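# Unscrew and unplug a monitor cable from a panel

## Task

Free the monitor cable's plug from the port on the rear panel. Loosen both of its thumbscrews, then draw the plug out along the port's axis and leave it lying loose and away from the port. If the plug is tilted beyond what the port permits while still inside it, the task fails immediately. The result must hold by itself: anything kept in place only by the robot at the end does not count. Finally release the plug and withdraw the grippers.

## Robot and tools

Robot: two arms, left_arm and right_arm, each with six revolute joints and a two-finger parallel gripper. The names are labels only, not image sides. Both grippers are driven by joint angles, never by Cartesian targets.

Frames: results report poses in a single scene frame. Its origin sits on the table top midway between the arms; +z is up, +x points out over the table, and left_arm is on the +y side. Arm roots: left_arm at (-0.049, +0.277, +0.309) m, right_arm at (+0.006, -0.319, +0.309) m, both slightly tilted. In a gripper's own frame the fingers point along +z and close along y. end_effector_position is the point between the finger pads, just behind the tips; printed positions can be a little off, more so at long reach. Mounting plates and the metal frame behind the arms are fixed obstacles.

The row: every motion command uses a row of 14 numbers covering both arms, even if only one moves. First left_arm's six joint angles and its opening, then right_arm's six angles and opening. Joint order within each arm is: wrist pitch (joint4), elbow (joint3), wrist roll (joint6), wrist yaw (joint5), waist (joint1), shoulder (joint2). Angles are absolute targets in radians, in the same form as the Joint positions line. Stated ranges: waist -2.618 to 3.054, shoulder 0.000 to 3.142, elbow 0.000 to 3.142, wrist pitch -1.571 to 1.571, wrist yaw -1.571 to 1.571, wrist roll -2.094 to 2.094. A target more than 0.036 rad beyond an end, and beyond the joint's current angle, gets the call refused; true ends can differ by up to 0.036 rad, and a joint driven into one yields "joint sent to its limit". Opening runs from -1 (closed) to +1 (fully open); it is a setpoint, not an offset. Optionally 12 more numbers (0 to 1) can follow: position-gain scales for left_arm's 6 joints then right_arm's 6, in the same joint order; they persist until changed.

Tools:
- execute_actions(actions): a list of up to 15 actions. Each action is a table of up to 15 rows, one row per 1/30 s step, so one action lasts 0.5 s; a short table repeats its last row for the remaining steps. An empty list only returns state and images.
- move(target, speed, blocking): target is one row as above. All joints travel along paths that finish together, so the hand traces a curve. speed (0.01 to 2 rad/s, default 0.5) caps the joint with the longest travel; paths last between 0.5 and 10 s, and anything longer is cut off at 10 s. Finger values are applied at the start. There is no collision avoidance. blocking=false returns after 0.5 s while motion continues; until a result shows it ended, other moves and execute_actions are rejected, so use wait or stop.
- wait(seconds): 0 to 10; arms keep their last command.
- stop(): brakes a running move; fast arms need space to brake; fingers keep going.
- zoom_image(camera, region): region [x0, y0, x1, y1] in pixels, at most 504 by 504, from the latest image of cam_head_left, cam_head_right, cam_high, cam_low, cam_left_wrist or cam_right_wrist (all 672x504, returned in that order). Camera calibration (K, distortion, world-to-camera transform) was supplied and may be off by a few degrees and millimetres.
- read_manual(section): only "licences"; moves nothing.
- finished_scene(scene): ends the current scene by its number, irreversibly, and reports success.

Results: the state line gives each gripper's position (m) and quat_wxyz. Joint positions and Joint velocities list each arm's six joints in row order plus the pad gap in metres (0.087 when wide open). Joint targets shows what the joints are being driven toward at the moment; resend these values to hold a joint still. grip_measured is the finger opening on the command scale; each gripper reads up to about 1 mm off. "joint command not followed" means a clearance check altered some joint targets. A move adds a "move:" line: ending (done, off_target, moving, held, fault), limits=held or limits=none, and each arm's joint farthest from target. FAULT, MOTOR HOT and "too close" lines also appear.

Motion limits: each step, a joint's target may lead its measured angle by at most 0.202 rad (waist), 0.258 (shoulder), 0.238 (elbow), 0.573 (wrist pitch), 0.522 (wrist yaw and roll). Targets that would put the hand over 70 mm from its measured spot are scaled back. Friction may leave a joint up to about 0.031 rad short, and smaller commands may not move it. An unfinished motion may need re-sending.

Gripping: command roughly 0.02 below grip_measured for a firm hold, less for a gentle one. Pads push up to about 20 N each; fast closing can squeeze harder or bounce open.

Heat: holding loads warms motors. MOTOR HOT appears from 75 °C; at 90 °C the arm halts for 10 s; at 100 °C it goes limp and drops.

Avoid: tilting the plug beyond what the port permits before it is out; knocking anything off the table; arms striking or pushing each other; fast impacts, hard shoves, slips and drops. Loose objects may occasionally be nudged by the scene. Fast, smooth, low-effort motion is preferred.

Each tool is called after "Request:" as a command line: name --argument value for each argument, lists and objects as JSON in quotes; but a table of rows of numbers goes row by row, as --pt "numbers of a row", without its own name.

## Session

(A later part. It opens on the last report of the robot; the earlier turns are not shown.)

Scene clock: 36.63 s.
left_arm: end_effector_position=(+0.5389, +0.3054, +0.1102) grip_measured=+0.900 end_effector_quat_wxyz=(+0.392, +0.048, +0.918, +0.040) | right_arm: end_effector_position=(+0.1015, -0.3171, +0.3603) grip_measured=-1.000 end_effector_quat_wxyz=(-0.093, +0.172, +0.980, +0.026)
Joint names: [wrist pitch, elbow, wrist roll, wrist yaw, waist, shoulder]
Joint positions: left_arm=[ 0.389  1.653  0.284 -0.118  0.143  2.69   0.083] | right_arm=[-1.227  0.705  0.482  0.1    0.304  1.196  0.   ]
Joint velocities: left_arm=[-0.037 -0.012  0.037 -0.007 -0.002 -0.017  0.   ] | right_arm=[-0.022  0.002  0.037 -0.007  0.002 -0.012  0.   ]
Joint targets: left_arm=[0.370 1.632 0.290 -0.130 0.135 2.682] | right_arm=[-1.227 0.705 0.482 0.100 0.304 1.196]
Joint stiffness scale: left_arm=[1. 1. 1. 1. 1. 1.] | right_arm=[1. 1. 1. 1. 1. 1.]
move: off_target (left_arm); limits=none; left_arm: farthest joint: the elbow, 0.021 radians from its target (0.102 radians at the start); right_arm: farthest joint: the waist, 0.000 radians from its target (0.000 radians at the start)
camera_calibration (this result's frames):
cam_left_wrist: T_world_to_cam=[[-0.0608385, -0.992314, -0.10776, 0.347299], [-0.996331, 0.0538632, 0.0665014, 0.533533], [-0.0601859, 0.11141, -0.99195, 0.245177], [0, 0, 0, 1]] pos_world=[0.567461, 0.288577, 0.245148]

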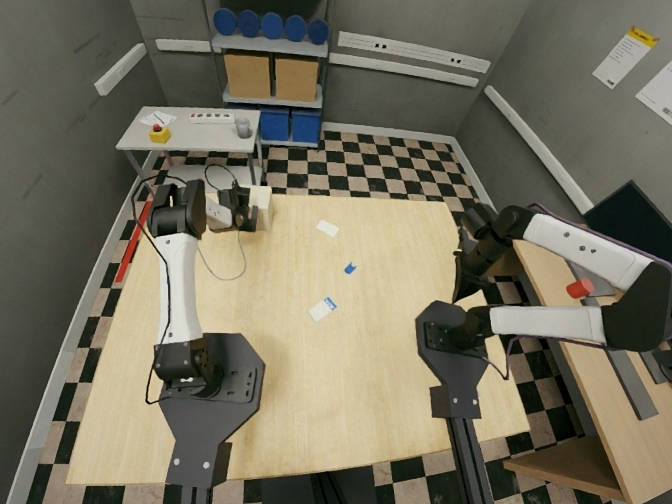

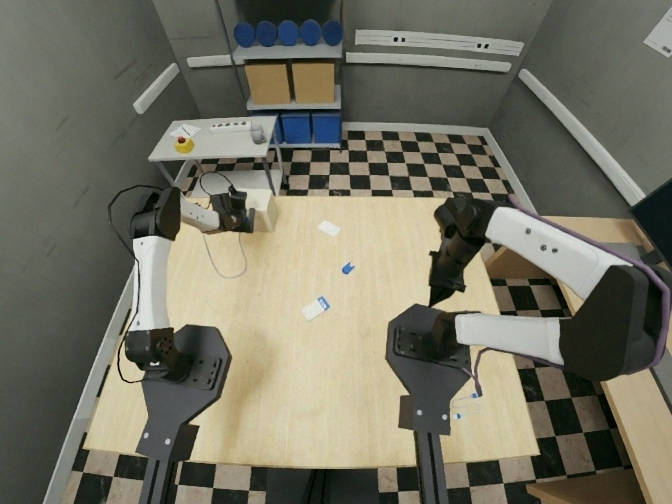

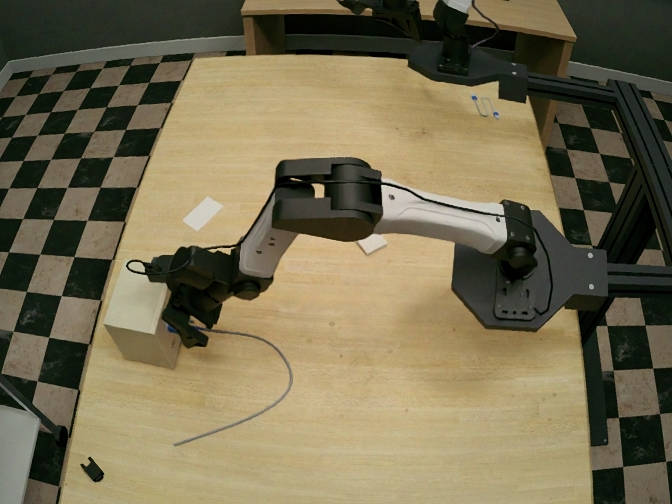

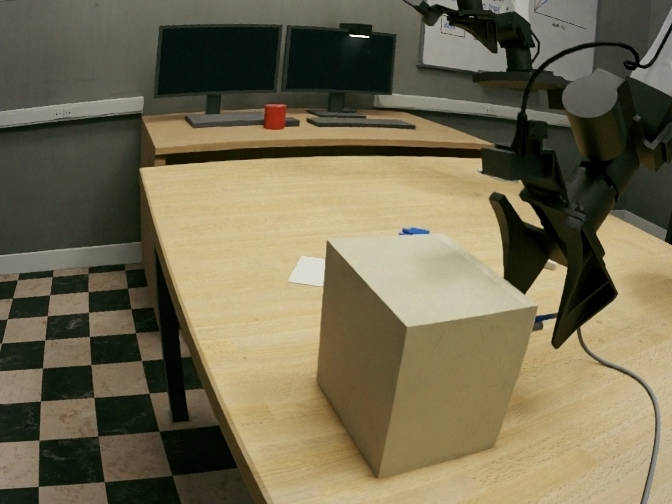

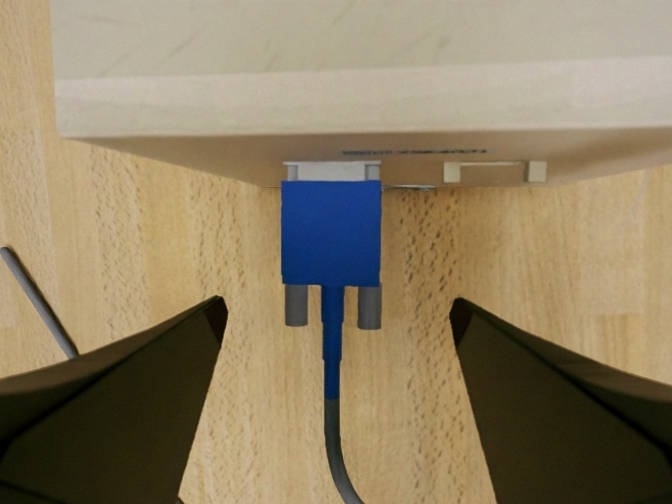

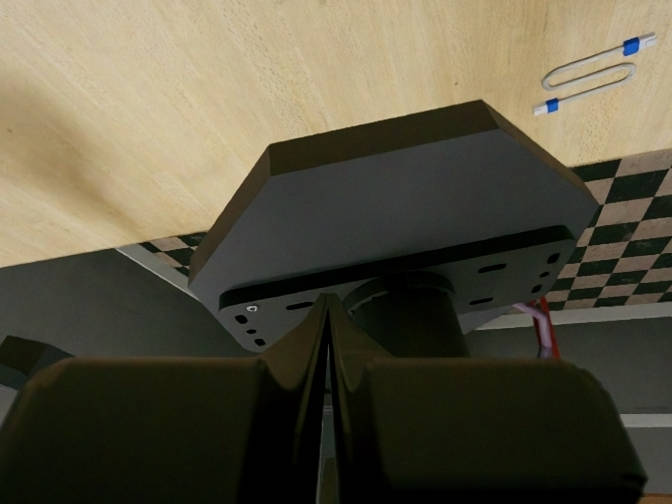

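Request:
execute_actions --actions '[[[0.38,1.645,0.284,-0.118,0.153,2.69,0.3,-1.227,0.705,0.482,0.1,0.304,1.196,-1]],[[0.38,1.645,0.284,-0.118,0.153,2.69,-0.1,-1.227,0.705,0.482,0.1,0.304,1.196,-1]],[[0.38,1.645,0.284,-0.118,0.153,2.69,-0.13,-1.227,0.705,0.482,0.1,0.304,1.196,-1],[0.38,1.645,0.284,-0.118,0.153,2.69,-0.14,-1.227,0.705,0.482,0.1,0.304,1.196,-1],[0.38,1.645,0.284,-0.118,0.153,2.69,-0.15,-1.227,0.705,0.482,0.1,0.304,1.196,-1],[0.38,1.645,0.284,-0.118,0.153,2.69,-0.16,-1.227,0.705,0.482,0.1,0.304,1.196,-1],[0.38,1.645,0.284,-0.118,0.153,2.69,-0.17,-1.227,0.705,0.482,0.1,0.304,1.196,-1],[0.38,1.645,0.284,-0.118,0.153,2.69,-0.18,-1.227,0.705,0.482,0.1,0.304,1.196,-1],[0.38,1.645,0.284,-0.118,0.153,2.69,-0.19,-1.227,0.705,0.482,0.1,0.304,1.196,-1],[0.38,1.645,0.284,-0.118,0.153,2.69,-0.20,-1.227,0.705,0.482,0.1,0.304,1.196,-1],[0.38,1.645,0.284,-0.118,0.153,2.69,-0.21,-1.227,0.705,0.482,0.1,0.304,1.196,-1],[0.38,1.645,0.284,-0.118,0.153,2.69,-0.22,-1.227,0.705,0.482,0.1,0.304,1.196,-1],[0.38,1.645,0.284,-0.118,0.153,2.69,-0.23,-1.227,0.705,0.482,0.1,0.304,1.196,-1],[0.38,1.645,0.284,-0.118,0.153,2.69,-0.24,-1.227,0.705,0.482,0.1,0.304,1.196,-1],[0.38,1.645,0.284,-0.118,0.153,2.69,-0.25,-1.227,0.705,0.482,0.1,0.304,1.196,-1],[0.38,1.645,0.284,-0.118,0.153,2.69,-0.26,-1.227,0.705,0.482,0.1,0.304,1.196,-1],[0.38,1.645,0.284,-0.118,0.153,2.69,-0.27,-1.227,0.705,0.482,0.1,0.304,1.196,-1]],[[0.38,1.645,0.284,-0.118,0.153,2.69,-0.28,-1.227,0.705,0.482,0.1,0.304,1.196,-1]]]'

Request:
zoom_image --camera "cam_left_wrist" --region '[270, 260, 410, 360]'

Scene clock: 39.70 s.
left_arm: end_effector_position=(+0.5387, +0.3070, +0.1099) grip_measured=-0.276 end_effector_quat_wxyz=(+0.392, +0.047, +0.918, +0.041) | right_arm: end_effector_position=(+0.1015, -0.3171, +0.3603) grip_measured=-1.000 end_effector_quat_wxyz=(-0.093, +0.172, +0.980, +0.026)
Joint names: [wrist pitch, elbow, wrist roll, wrist yaw, waist, shoulder]
Joint positions: left_arm=[ 0.389  1.653  0.284 -0.118  0.146  2.69   0.032] | right_arm=[-1.227  0.705  0.482  0.1    0.304  1.196  0.   ]
Joint velocities: left_arm=[ 0.022 -0.002 -0.051 -0.022  0.007 -0.027 -0.   ] | right_arm=[-0.022 -0.002  0.022 -0.007  0.002 -0.022  0.   ]
Joint targets: left_arm=[0.380 1.645 0.284 -0.118 0.153 2.690] | right_arm=[-1.227 0.705 0.482 0.100 0.304 1.196]
Joint stiffness scale: left_arm=[1. 1. 1. 1. 1. 1.] | right_arm=[1. 1. 1. 1. 1. 1.]
camera_calibration (this result's frames):
cam_left_wrist: T_world_to_cam=[[-0.0582934, -0.992385, -0.108511, 0.34765], [-0.996432, 0.0511947, 0.0670956, 0.534087], [-0.0610295, 0.112035, -0.991828, 0.244956], [0, 0, 0, 1]] pos_world=[0.567396, 0.290216, 0.244843]

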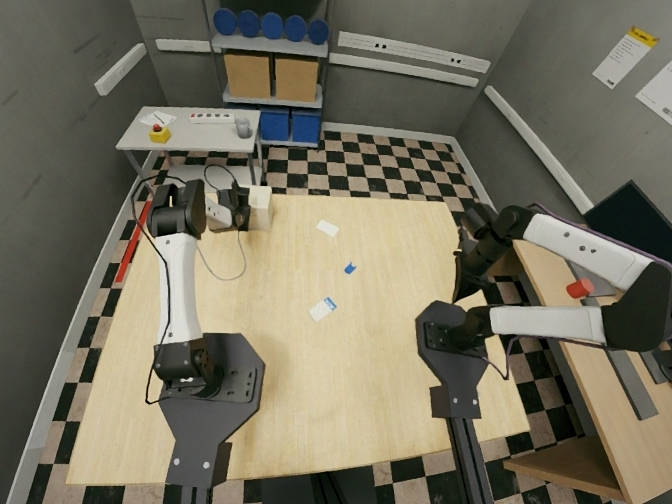

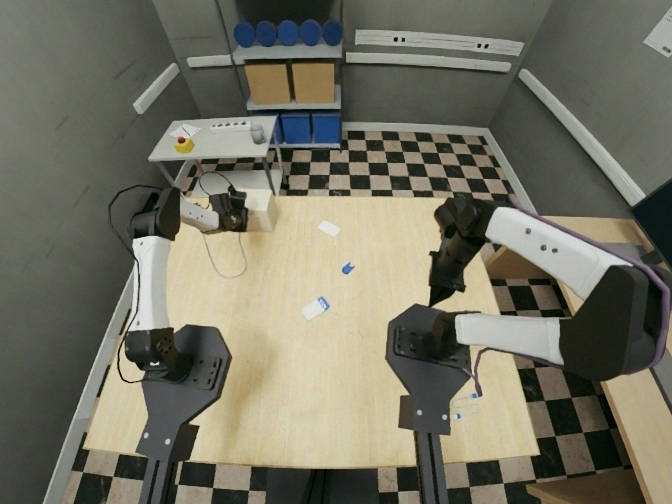

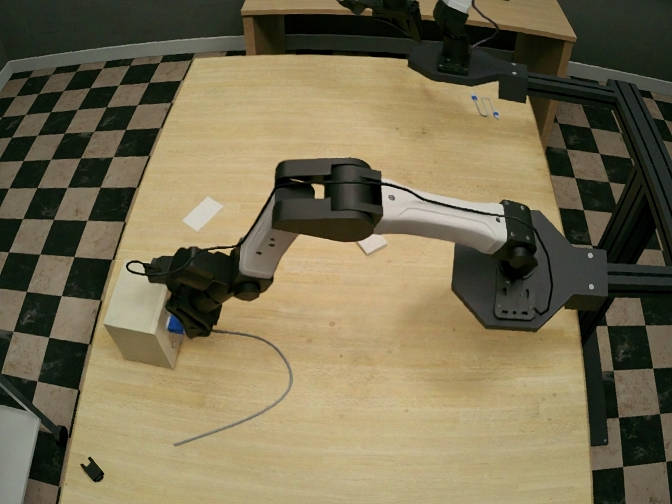

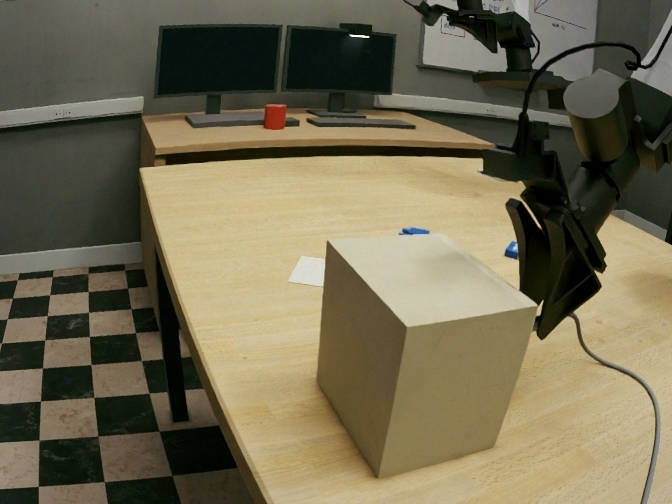

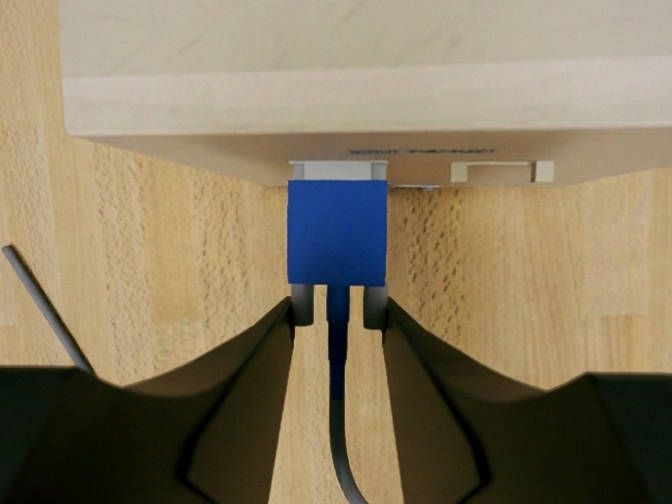

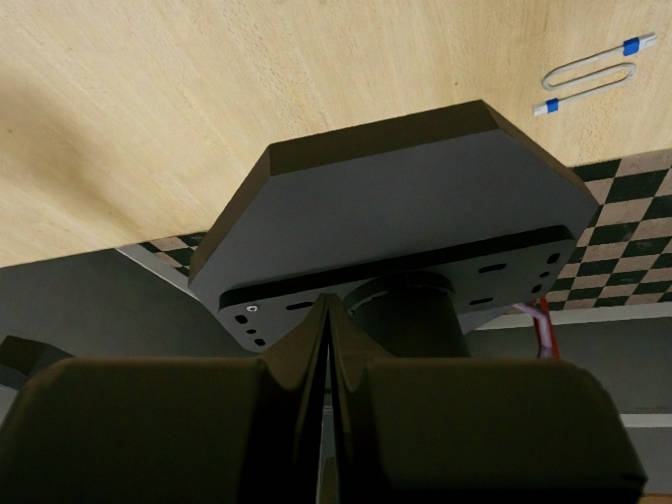

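Region (270, 260, 410, 360) of cam_left_wrist's 672x504 image, scaled by 3.600, with more detail than that image has; it fills the top 360 rows of this view, and the rest is white.

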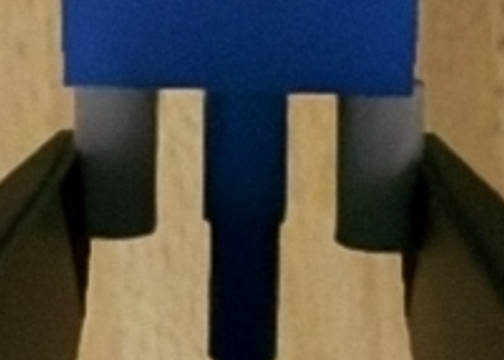

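Request:
execute_actions --actions '[[[0.38,1.645,0.284,-0.118,0.153,2.69,-0.31,-1.227,0.705,0.482,0.1,0.304,1.196,-1]]]'

Request:
move --target '[0.38,1.645,0.195,0.028,0.196,2.69,-0.31,-1.227,0.705,0.482,0.1,0.304,1.196,-1]' --speed 0.08

Request:
zoom_image --camera "cam_left_wrist" --region '[270, 260, 410, 360]'

Scene clock: 40.57 s.
left_arm: end_effector_position=(+0.5387, +0.3070, +0.1099) grip_measured=-0.290 end_effector_quat_wxyz=(+0.391, +0.047, +0.918, +0.041) | right_arm: end_effector_position=(+0.1015, -0.3171, +0.3603) grip_measured=-1.000 end_effector_quat_wxyz=(-0.093, +0.172, +0.980, +0.026)
Joint names: [wrist pitch, elbow, wrist roll, wrist yaw, waist, shoulder]
Joint positions: left_arm=[ 0.389  1.653  0.284 -0.118  0.146  2.69   0.031] | right_arm=[-1.227  0.705  0.482  0.1    0.304  1.196  0.   ]
Joint velocities: left_arm=[-0.081  0.012 -0.022 -0.051  0.017 -0.002 -0.001] | right_arm=[ 0.007 -0.017  0.051 -0.022 -0.027  0.002  0.   ]
Joint targets: left_arm=[0.380 1.645 0.284 -0.118 0.153 2.690] | right_arm=[-1.227 0.705 0.482 0.100 0.304 1.196]
Joint stiffness scale: left_arm=[1. 1. 1. 1. 1. 1.] | right_arm=[1. 1. 1. 1. 1. 1.]
camera_calibration (this result's frames):
cam_left_wrist: T_world_to_cam=[[-0.0585562, -0.992339, -0.108783, 0.347823], [-0.996418, 0.0514385, 0.0671242, 0.534001], [-0.0610143, 0.112324, -0.991797, 0.244856], [0, 0, 0, 1]] pos_world=[0.567395, 0.290187, 0.24484]

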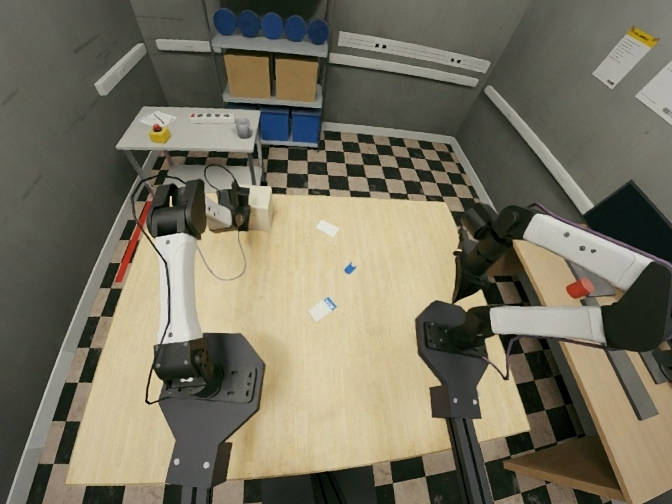

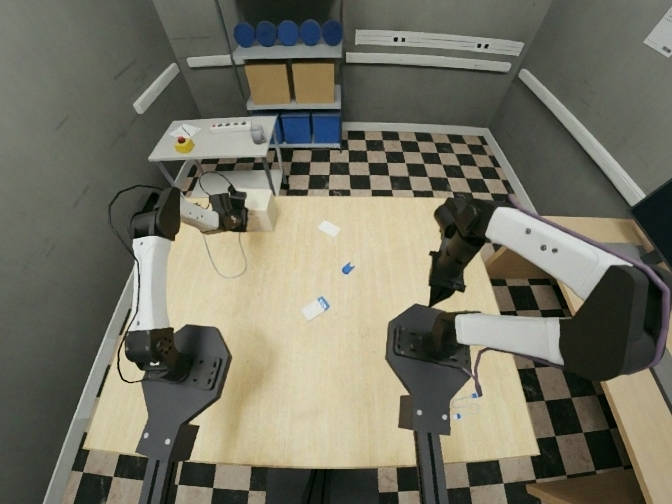

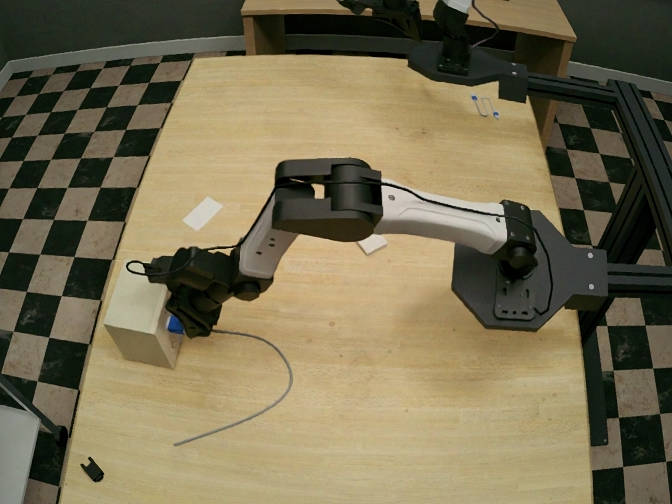

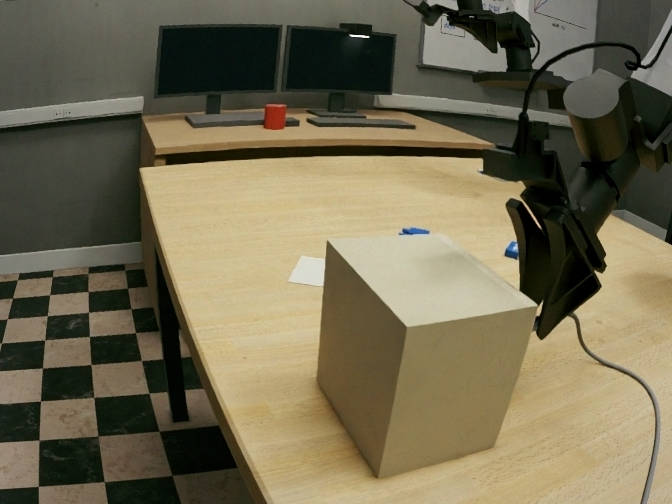

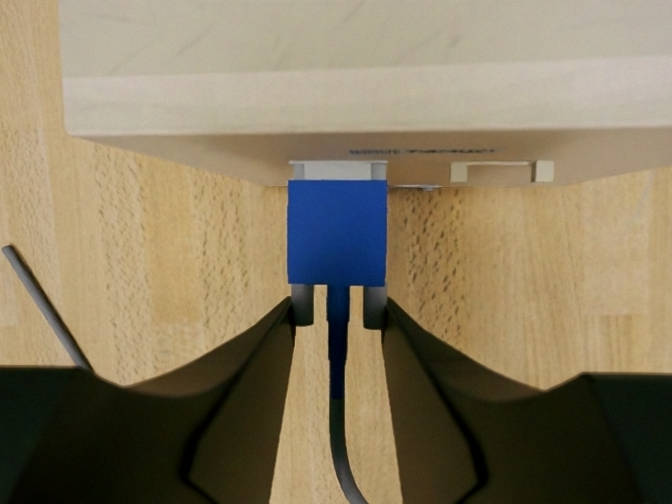

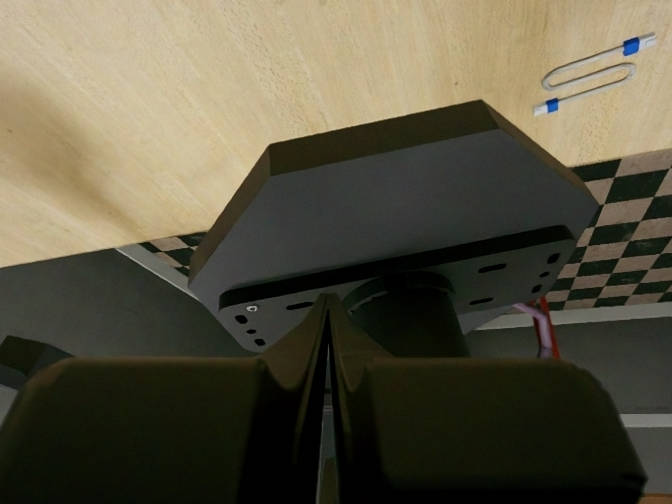

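Scene clock: 42.77 s.
left_arm: end_effector_position=(+0.5390, +0.3068, +0.1082) grip_measured=-0.290 end_effector_quat_wxyz=(+0.398, +0.028, +0.917, -0.014) | right_arm: end_effector_position=(+0.1015, -0.3171, +0.3603) grip_measured=-1.000 end_effector_quat_wxyz=(-0.093, +0.172, +0.980, +0.026)
Joint names: [wrist pitch, elbow, wrist roll, wrist yaw, waist, shoulder]
Joint positions: left_arm=[ 0.383  1.653  0.228 -0.002  0.183  2.688  0.031] | right_arm=[-1.227  0.705  0.482  0.1    0.304  1.196  0.   ]
Joint velocities: left_arm=[ 0.007  0.002  0.007 -0.037 -0.037 -0.022 -0.002] | right_arm=[ 0.037 -0.007 -0.095 -0.051 -0.002 -0.002  0.   ]
Joint targets: left_arm=[0.380 1.645 0.195 0.028 0.196 2.690] | right_arm=[-1.227 0.705 0.482 0.100 0.304 1.196]
Joint stiffness scale: left_arm=[1. 1. 1. 1. 1. 1.] | right_arm=[1. 1. 1. 1. 1. 1.]
move: off_target (left_arm); limits=none; left_arm: farthest joint: the wrist roll, 0.033 radians from its target (0.089 radians at the start); right_arm: farthest joint: the waist, 0.000 radians from its target (0.000 radians at the start)
camera_calibration (this result's frames):
cam_left_wrist: T_world_to_cam=[[-0.0668505, -0.997741, 0.00657725, 0.341097], [-0.99649, 0.0670967, 0.0500631, 0.531477], [-0.0503913, -0.00320742, -0.998724, 0.273669], [0, 0, 0, 1]] pos_world=[0.566204, 0.305544, 0.244469]

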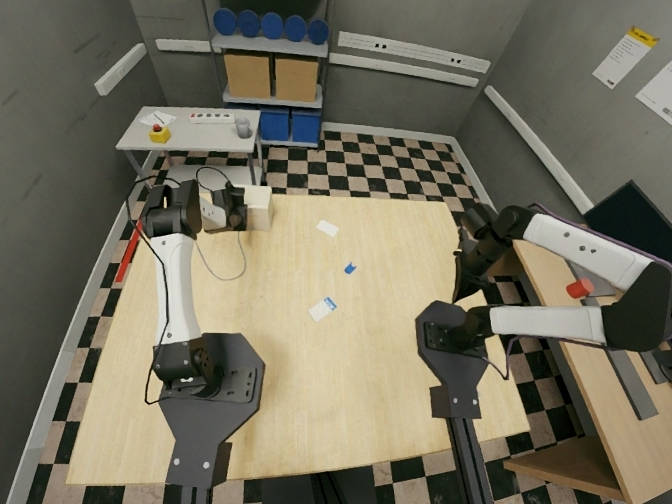

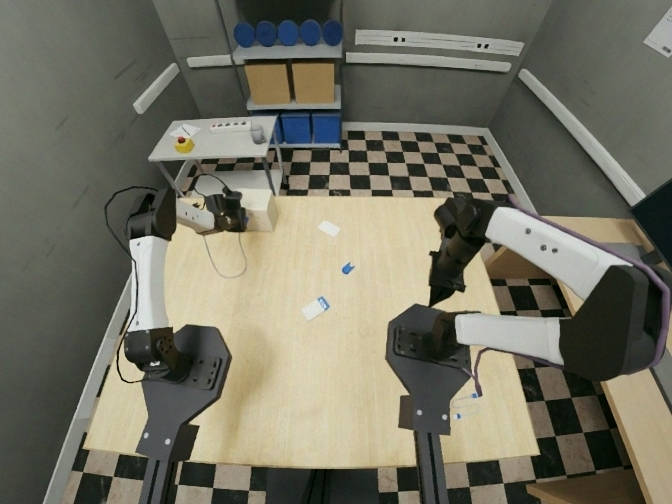

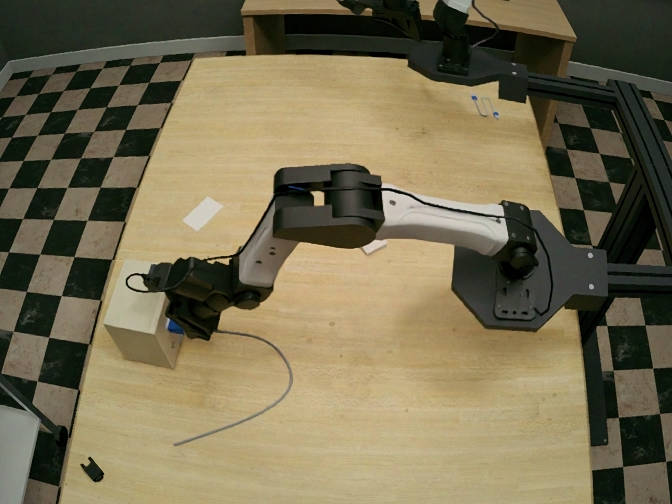

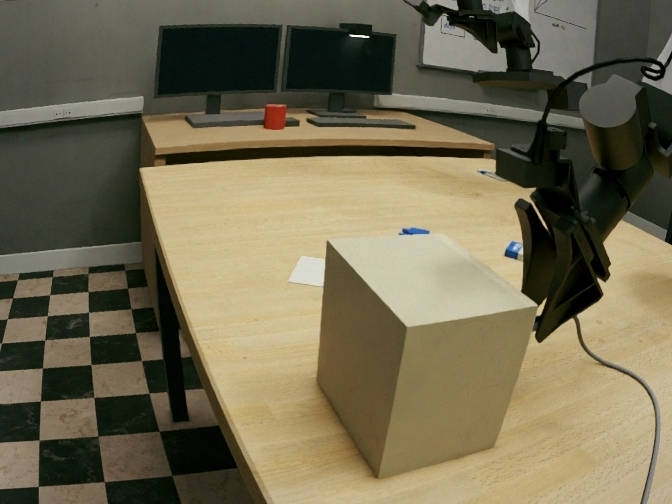

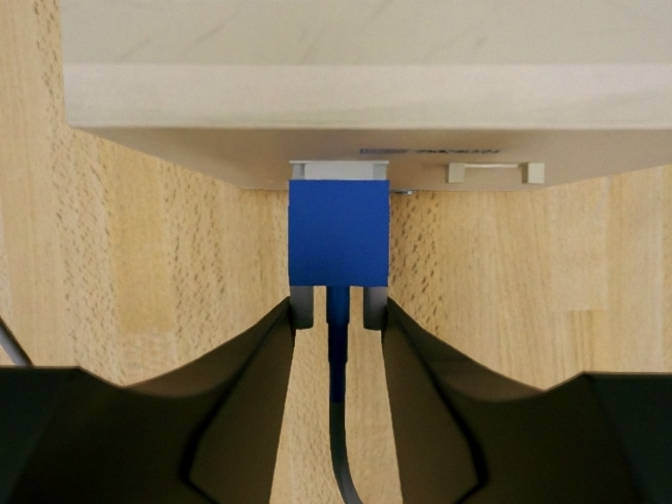

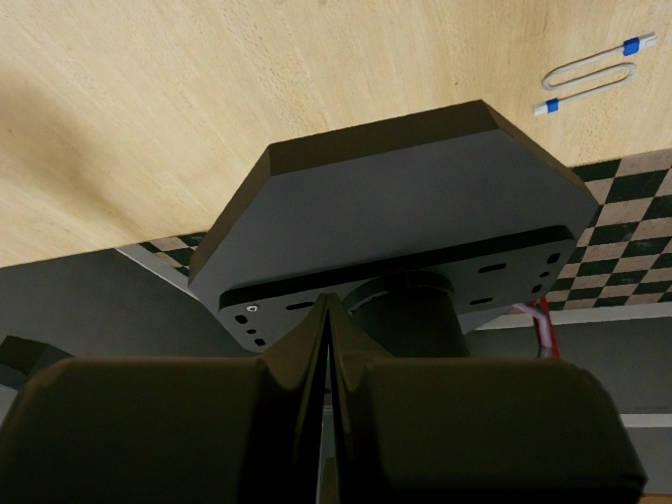

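Region (270, 260, 410, 360) of cam_left_wrist's 672x504 image, scaled by 3.600, with more detail than that image has; it fills the top 360 rows of this view, and the rest is white.

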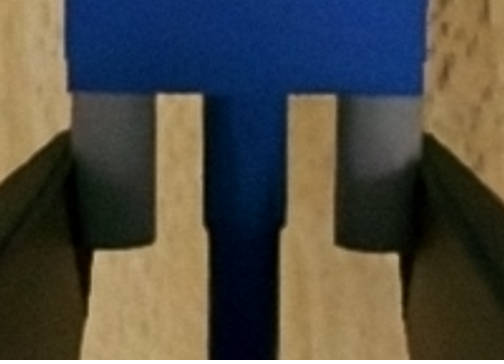

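Request:
move --target '[0.39,1.655,0.115,0.15,0.236,2.68,-0.31,-1.227,0.705,0.482,0.1,0.304,1.196,-1]' --speed 0.08

Request:
zoom_image --camera "cam_left_wrist" --region '[270, 260, 410, 360]'

Scene clock: 45.47 s.
left_arm: end_effector_position=(+0.5392, +0.3064, +0.1089) grip_measured=-0.292 end_effector_quat_wxyz=(+0.406, -0.003, +0.911, -0.078) | right_arm: end_effector_position=(+0.1015, -0.3171, +0.3603) grip_measured=-1.000 end_effector_quat_wxyz=(-0.093, +0.172, +0.980, +0.026)
Joint names: [wrist pitch, elbow, wrist roll, wrist yaw, waist, shoulder]
Joint positions: left_arm=[0.388 1.653 0.146 0.126 0.225 2.688 0.031] | right_arm=[-1.227  0.705  0.482  0.1    0.304  1.196  0.   ]
Joint velocities: left_arm=[-0.037 -0.002  0.007  0.051 -0.002  0.007 -0.   ] | right_arm=[ 0.037  0.002 -0.051 -0.037 -0.012 -0.012  0.   ]
Joint targets: left_arm=[0.390 1.655 0.115 0.150 0.236 2.680] | right_arm=[-1.227 0.705 0.482 0.100 0.304 1.196]
Joint stiffness scale: left_arm=[1. 1. 1. 1. 1. 1.] | right_arm=[1. 1. 1. 1. 1. 1.]
move: off_target (left_arm); limits=none; left_arm: farthest joint: the wrist roll, 0.031 radians from its target (0.113 radians at the start); right_arm: farthest joint: the waist, 0.000 radians from its target (0.000 radians at the start)
camera_calibration (this result's frames):
cam_left_wrist: T_world_to_cam=[[-0.0625858, -0.987139, 0.147101, 0.3198], [-0.997404, 0.0671207, 0.0260651, 0.534717], [-0.0356034, -0.145088, -0.988778, 0.308768], [0, 0, 0, 1]] pos_world=[0.564337, 0.324595, 0.244322]

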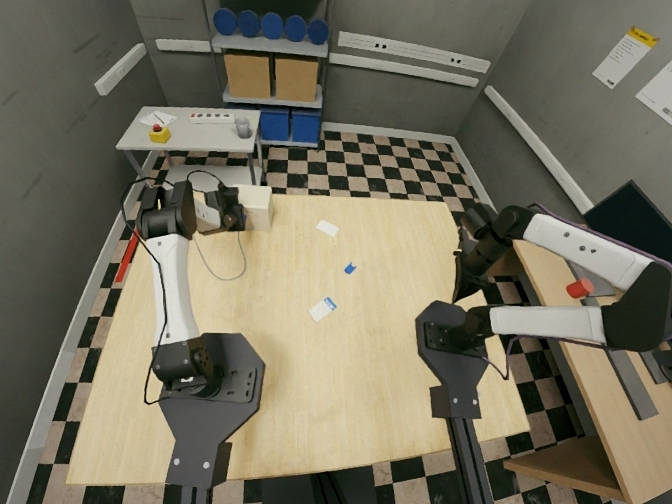

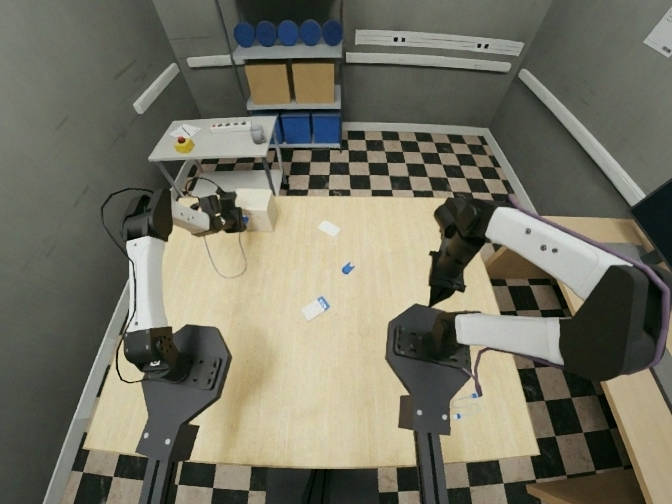

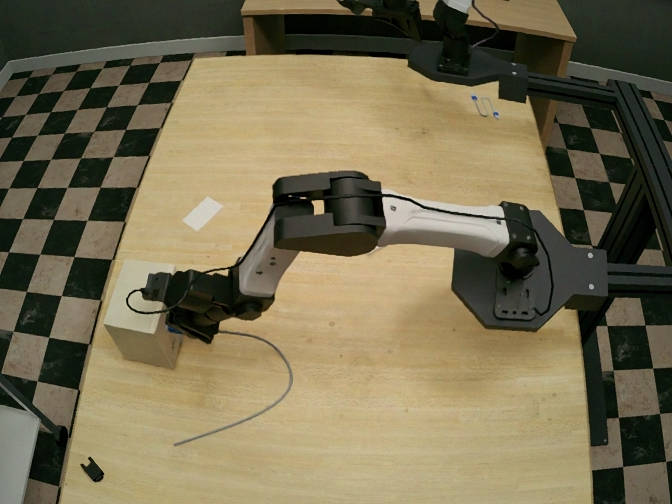

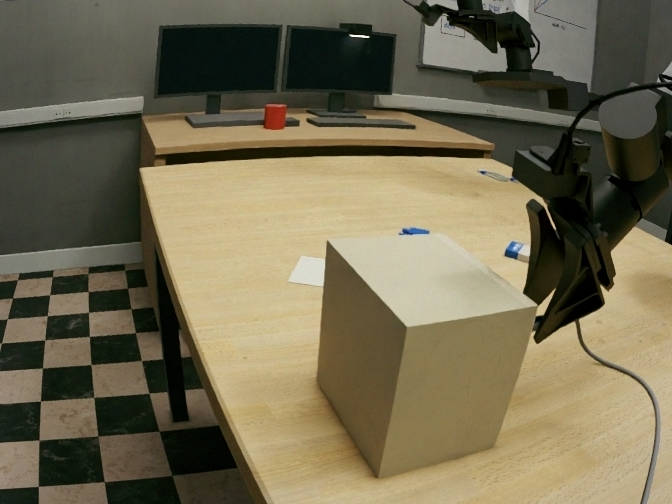

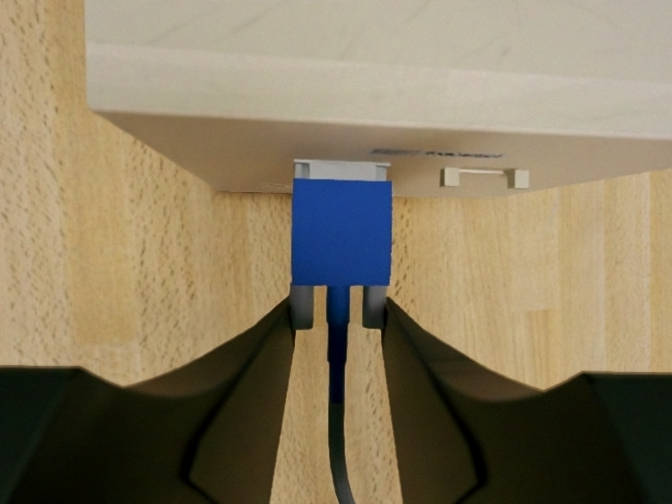

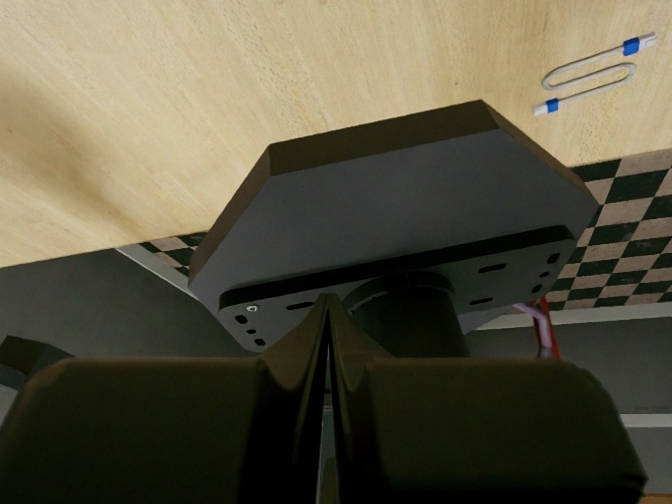

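Region (270, 260, 410, 360) of cam_left_wrist's 672x504 image, scaled by 3.600, with more detail than that image has; it fills the top 360 rows of this view, and the rest is white.

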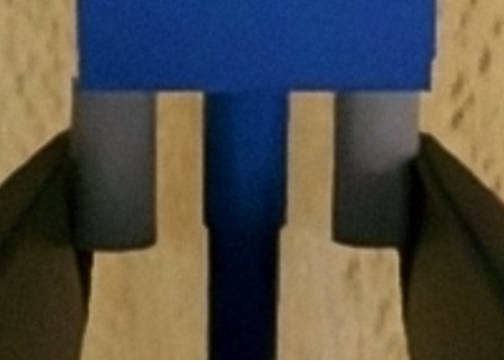

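Request:
execute_actions --actions '[[[0.385,1.663,0.146,0.126,0.225,2.708,-0.18,-1.227,0.705,0.482,0.1,0.304,1.196,-1]],[[0.385,1.663,0.146,0.15,0.208,2.708,-0.18,-1.227,0.705,0.482,0.1,0.304,1.196,-1]],[[0.385,1.663,0.146,0.19,0.188,2.712,-0.18,-1.227,0.705,0.482,0.1,0.304,1.196,-1]],[[0.389,1.673,0.146,0.19,0.188,2.728,-0.18,-1.227,0.705,0.482,0.1,0.304,1.196,-1]],[[0.393,1.683,0.146,0.19,0.188,2.744,-0.18,-1.227,0.705,0.482,0.1,0.304,1.196,-1]],[[0.397,1.693,0.146,0.19,0.188,2.760,-0.18,-1.227,0.705,0.482,0.1,0.304,1.196,-1]],[[0.401,1.703,0.146,0.19,0.188,2.776,-0.18,-1.227,0.705,0.482,0.1,0.304,1.196,-1]],[[0.405,1.713,0.146,0.19,0.188,2.792,-0.18,-1.227,0.705,0.482,0.1,0.304,1.196,-1]],[[0.409,1.723,0.146,0.19,0.188,2.808,-0.18,-1.227,0.705,0.482,0.1,0.304,1.196,-1]],[[0.413,1.733,0.146,0.19,0.188,2.824,-0.18,-1.227,0.705,0.482,0.1,0.304,1.196,-1]],[[0.417,1.743,0.146,0.19,0.188,2.840,-0.18,-1.227,0.705,0.482,0.1,0.304,1.196,-1]]]'

Request:
zoom_image --camera "cam_left_wrist" --region '[240, 270, 440, 420]'

Scene clock: 51.60 s.
left_arm: end_effector_position=(+0.5454, +0.2976, +0.0769) grip_measured=-0.179 end_effector_quat_wxyz=(+0.416, +0.004, +0.906, -0.078) | right_arm: end_effector_position=(+0.1015, -0.3171, +0.3603) grip_measured=-1.000 end_effector_quat_wxyz=(-0.093, +0.172, +0.980, +0.026)
Joint names: [wrist pitch, elbow, wrist roll, wrist yaw, waist, shoulder]
Joint positions: left_arm=[0.446 1.736 0.154 0.13  0.219 2.809 0.036] | right_arm=[-1.227  0.705  0.482  0.1    0.304  1.196  0.   ]
Joint velocities: left_arm=[-0.022 -0.002  0.066 -0.051  0.002  0.007 -0.001] | right_arm=[-0.081  0.002 -0.022 -0.022  0.007 -0.007  0.   ]
Joint targets: left_arm=[0.417 1.743 0.146 0.190 0.188 2.840] | right_arm=[-1.227 0.705 0.482 0.100 0.304 1.196]
Joint stiffness scale: left_arm=[1. 1. 1. 1. 1. 1.] | right_arm=[1. 1. 1. 1. 1. 1.]
camera_calibration (this result's frames):
cam_left_wrist: T_world_to_cam=[[-0.0762764, -0.987206, 0.140025, 0.324269], [-0.996986, 0.0775085, 0.00335946, 0.540813], [-0.0141696, -0.139346, -0.990142, 0.262744], [0, 0, 0, 1]] pos_world=[0.56764, 0.314815, 0.212932]

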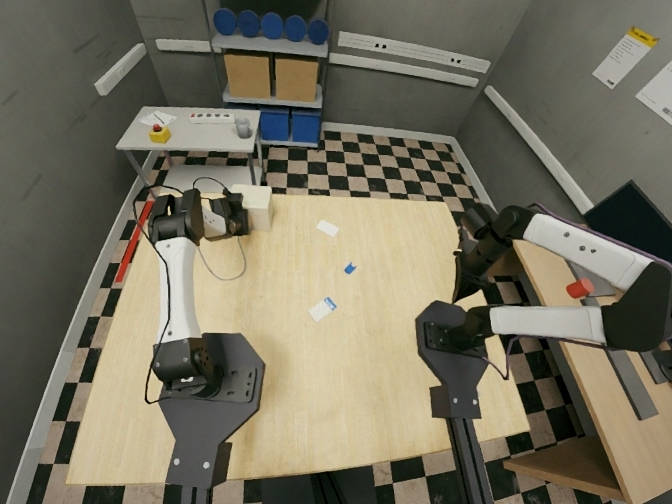

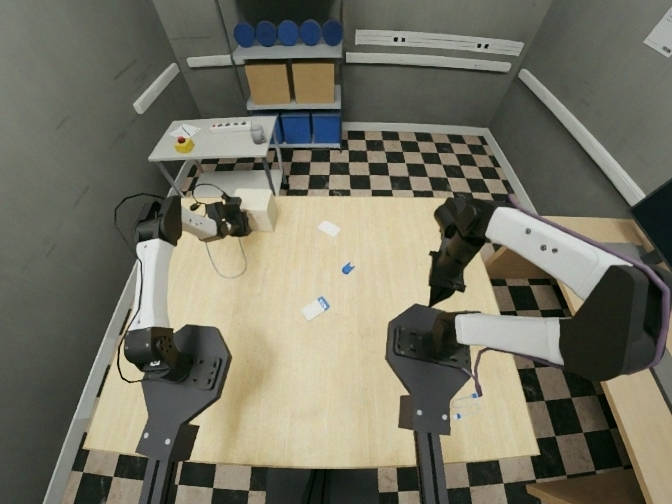

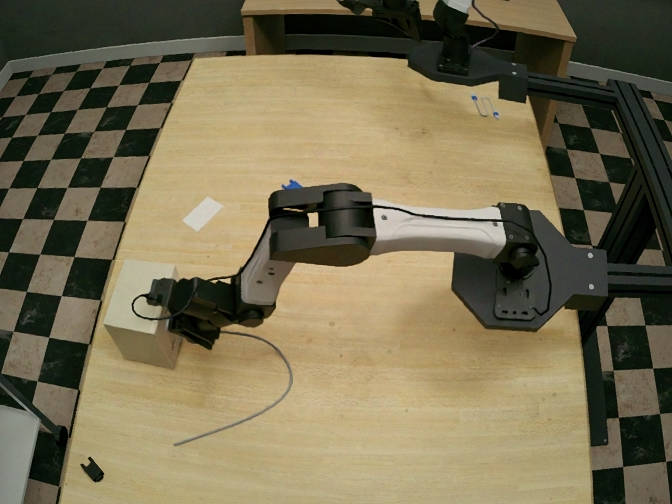

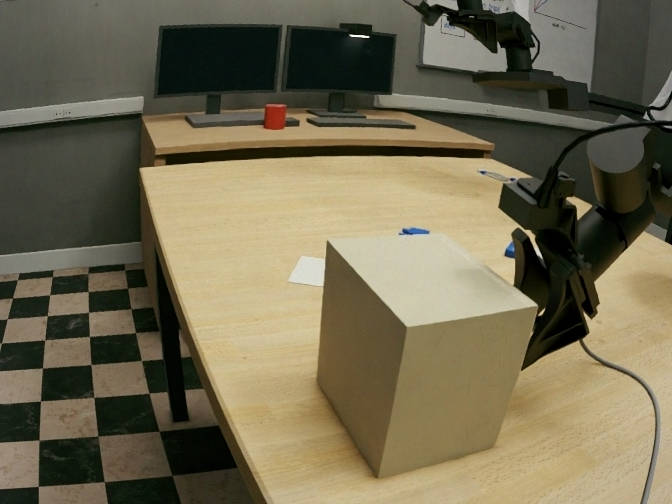

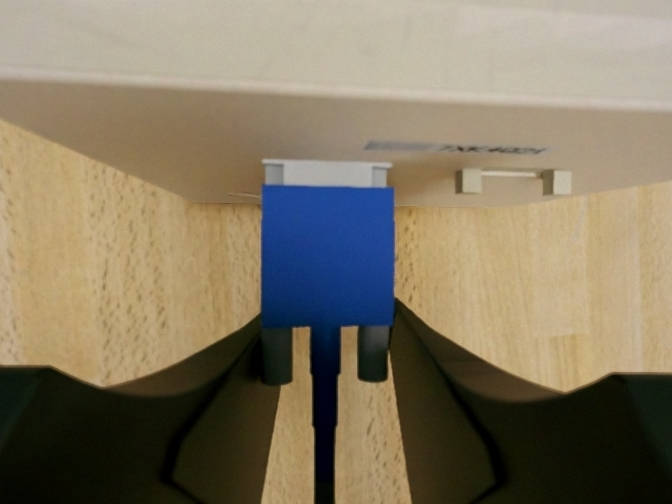

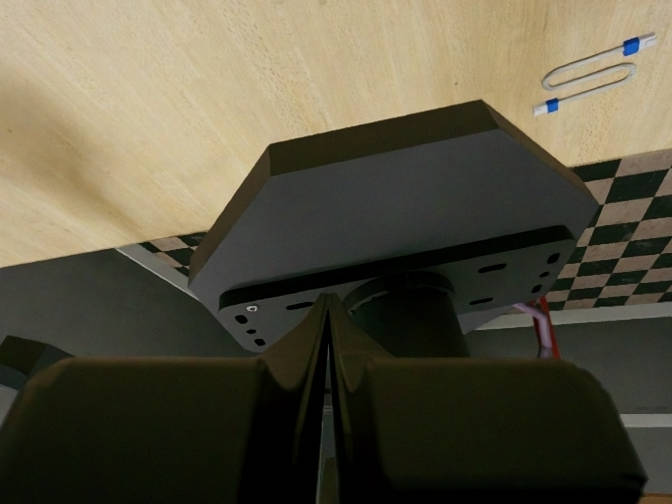

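Region (240, 270, 440, 420) of cam_left_wrist's 672x504 image, scaled by 2.520, with more detail than that image has; it fills the top 378 rows of this view, and the rest is white.

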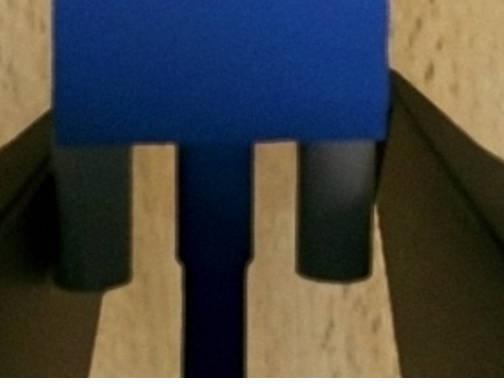

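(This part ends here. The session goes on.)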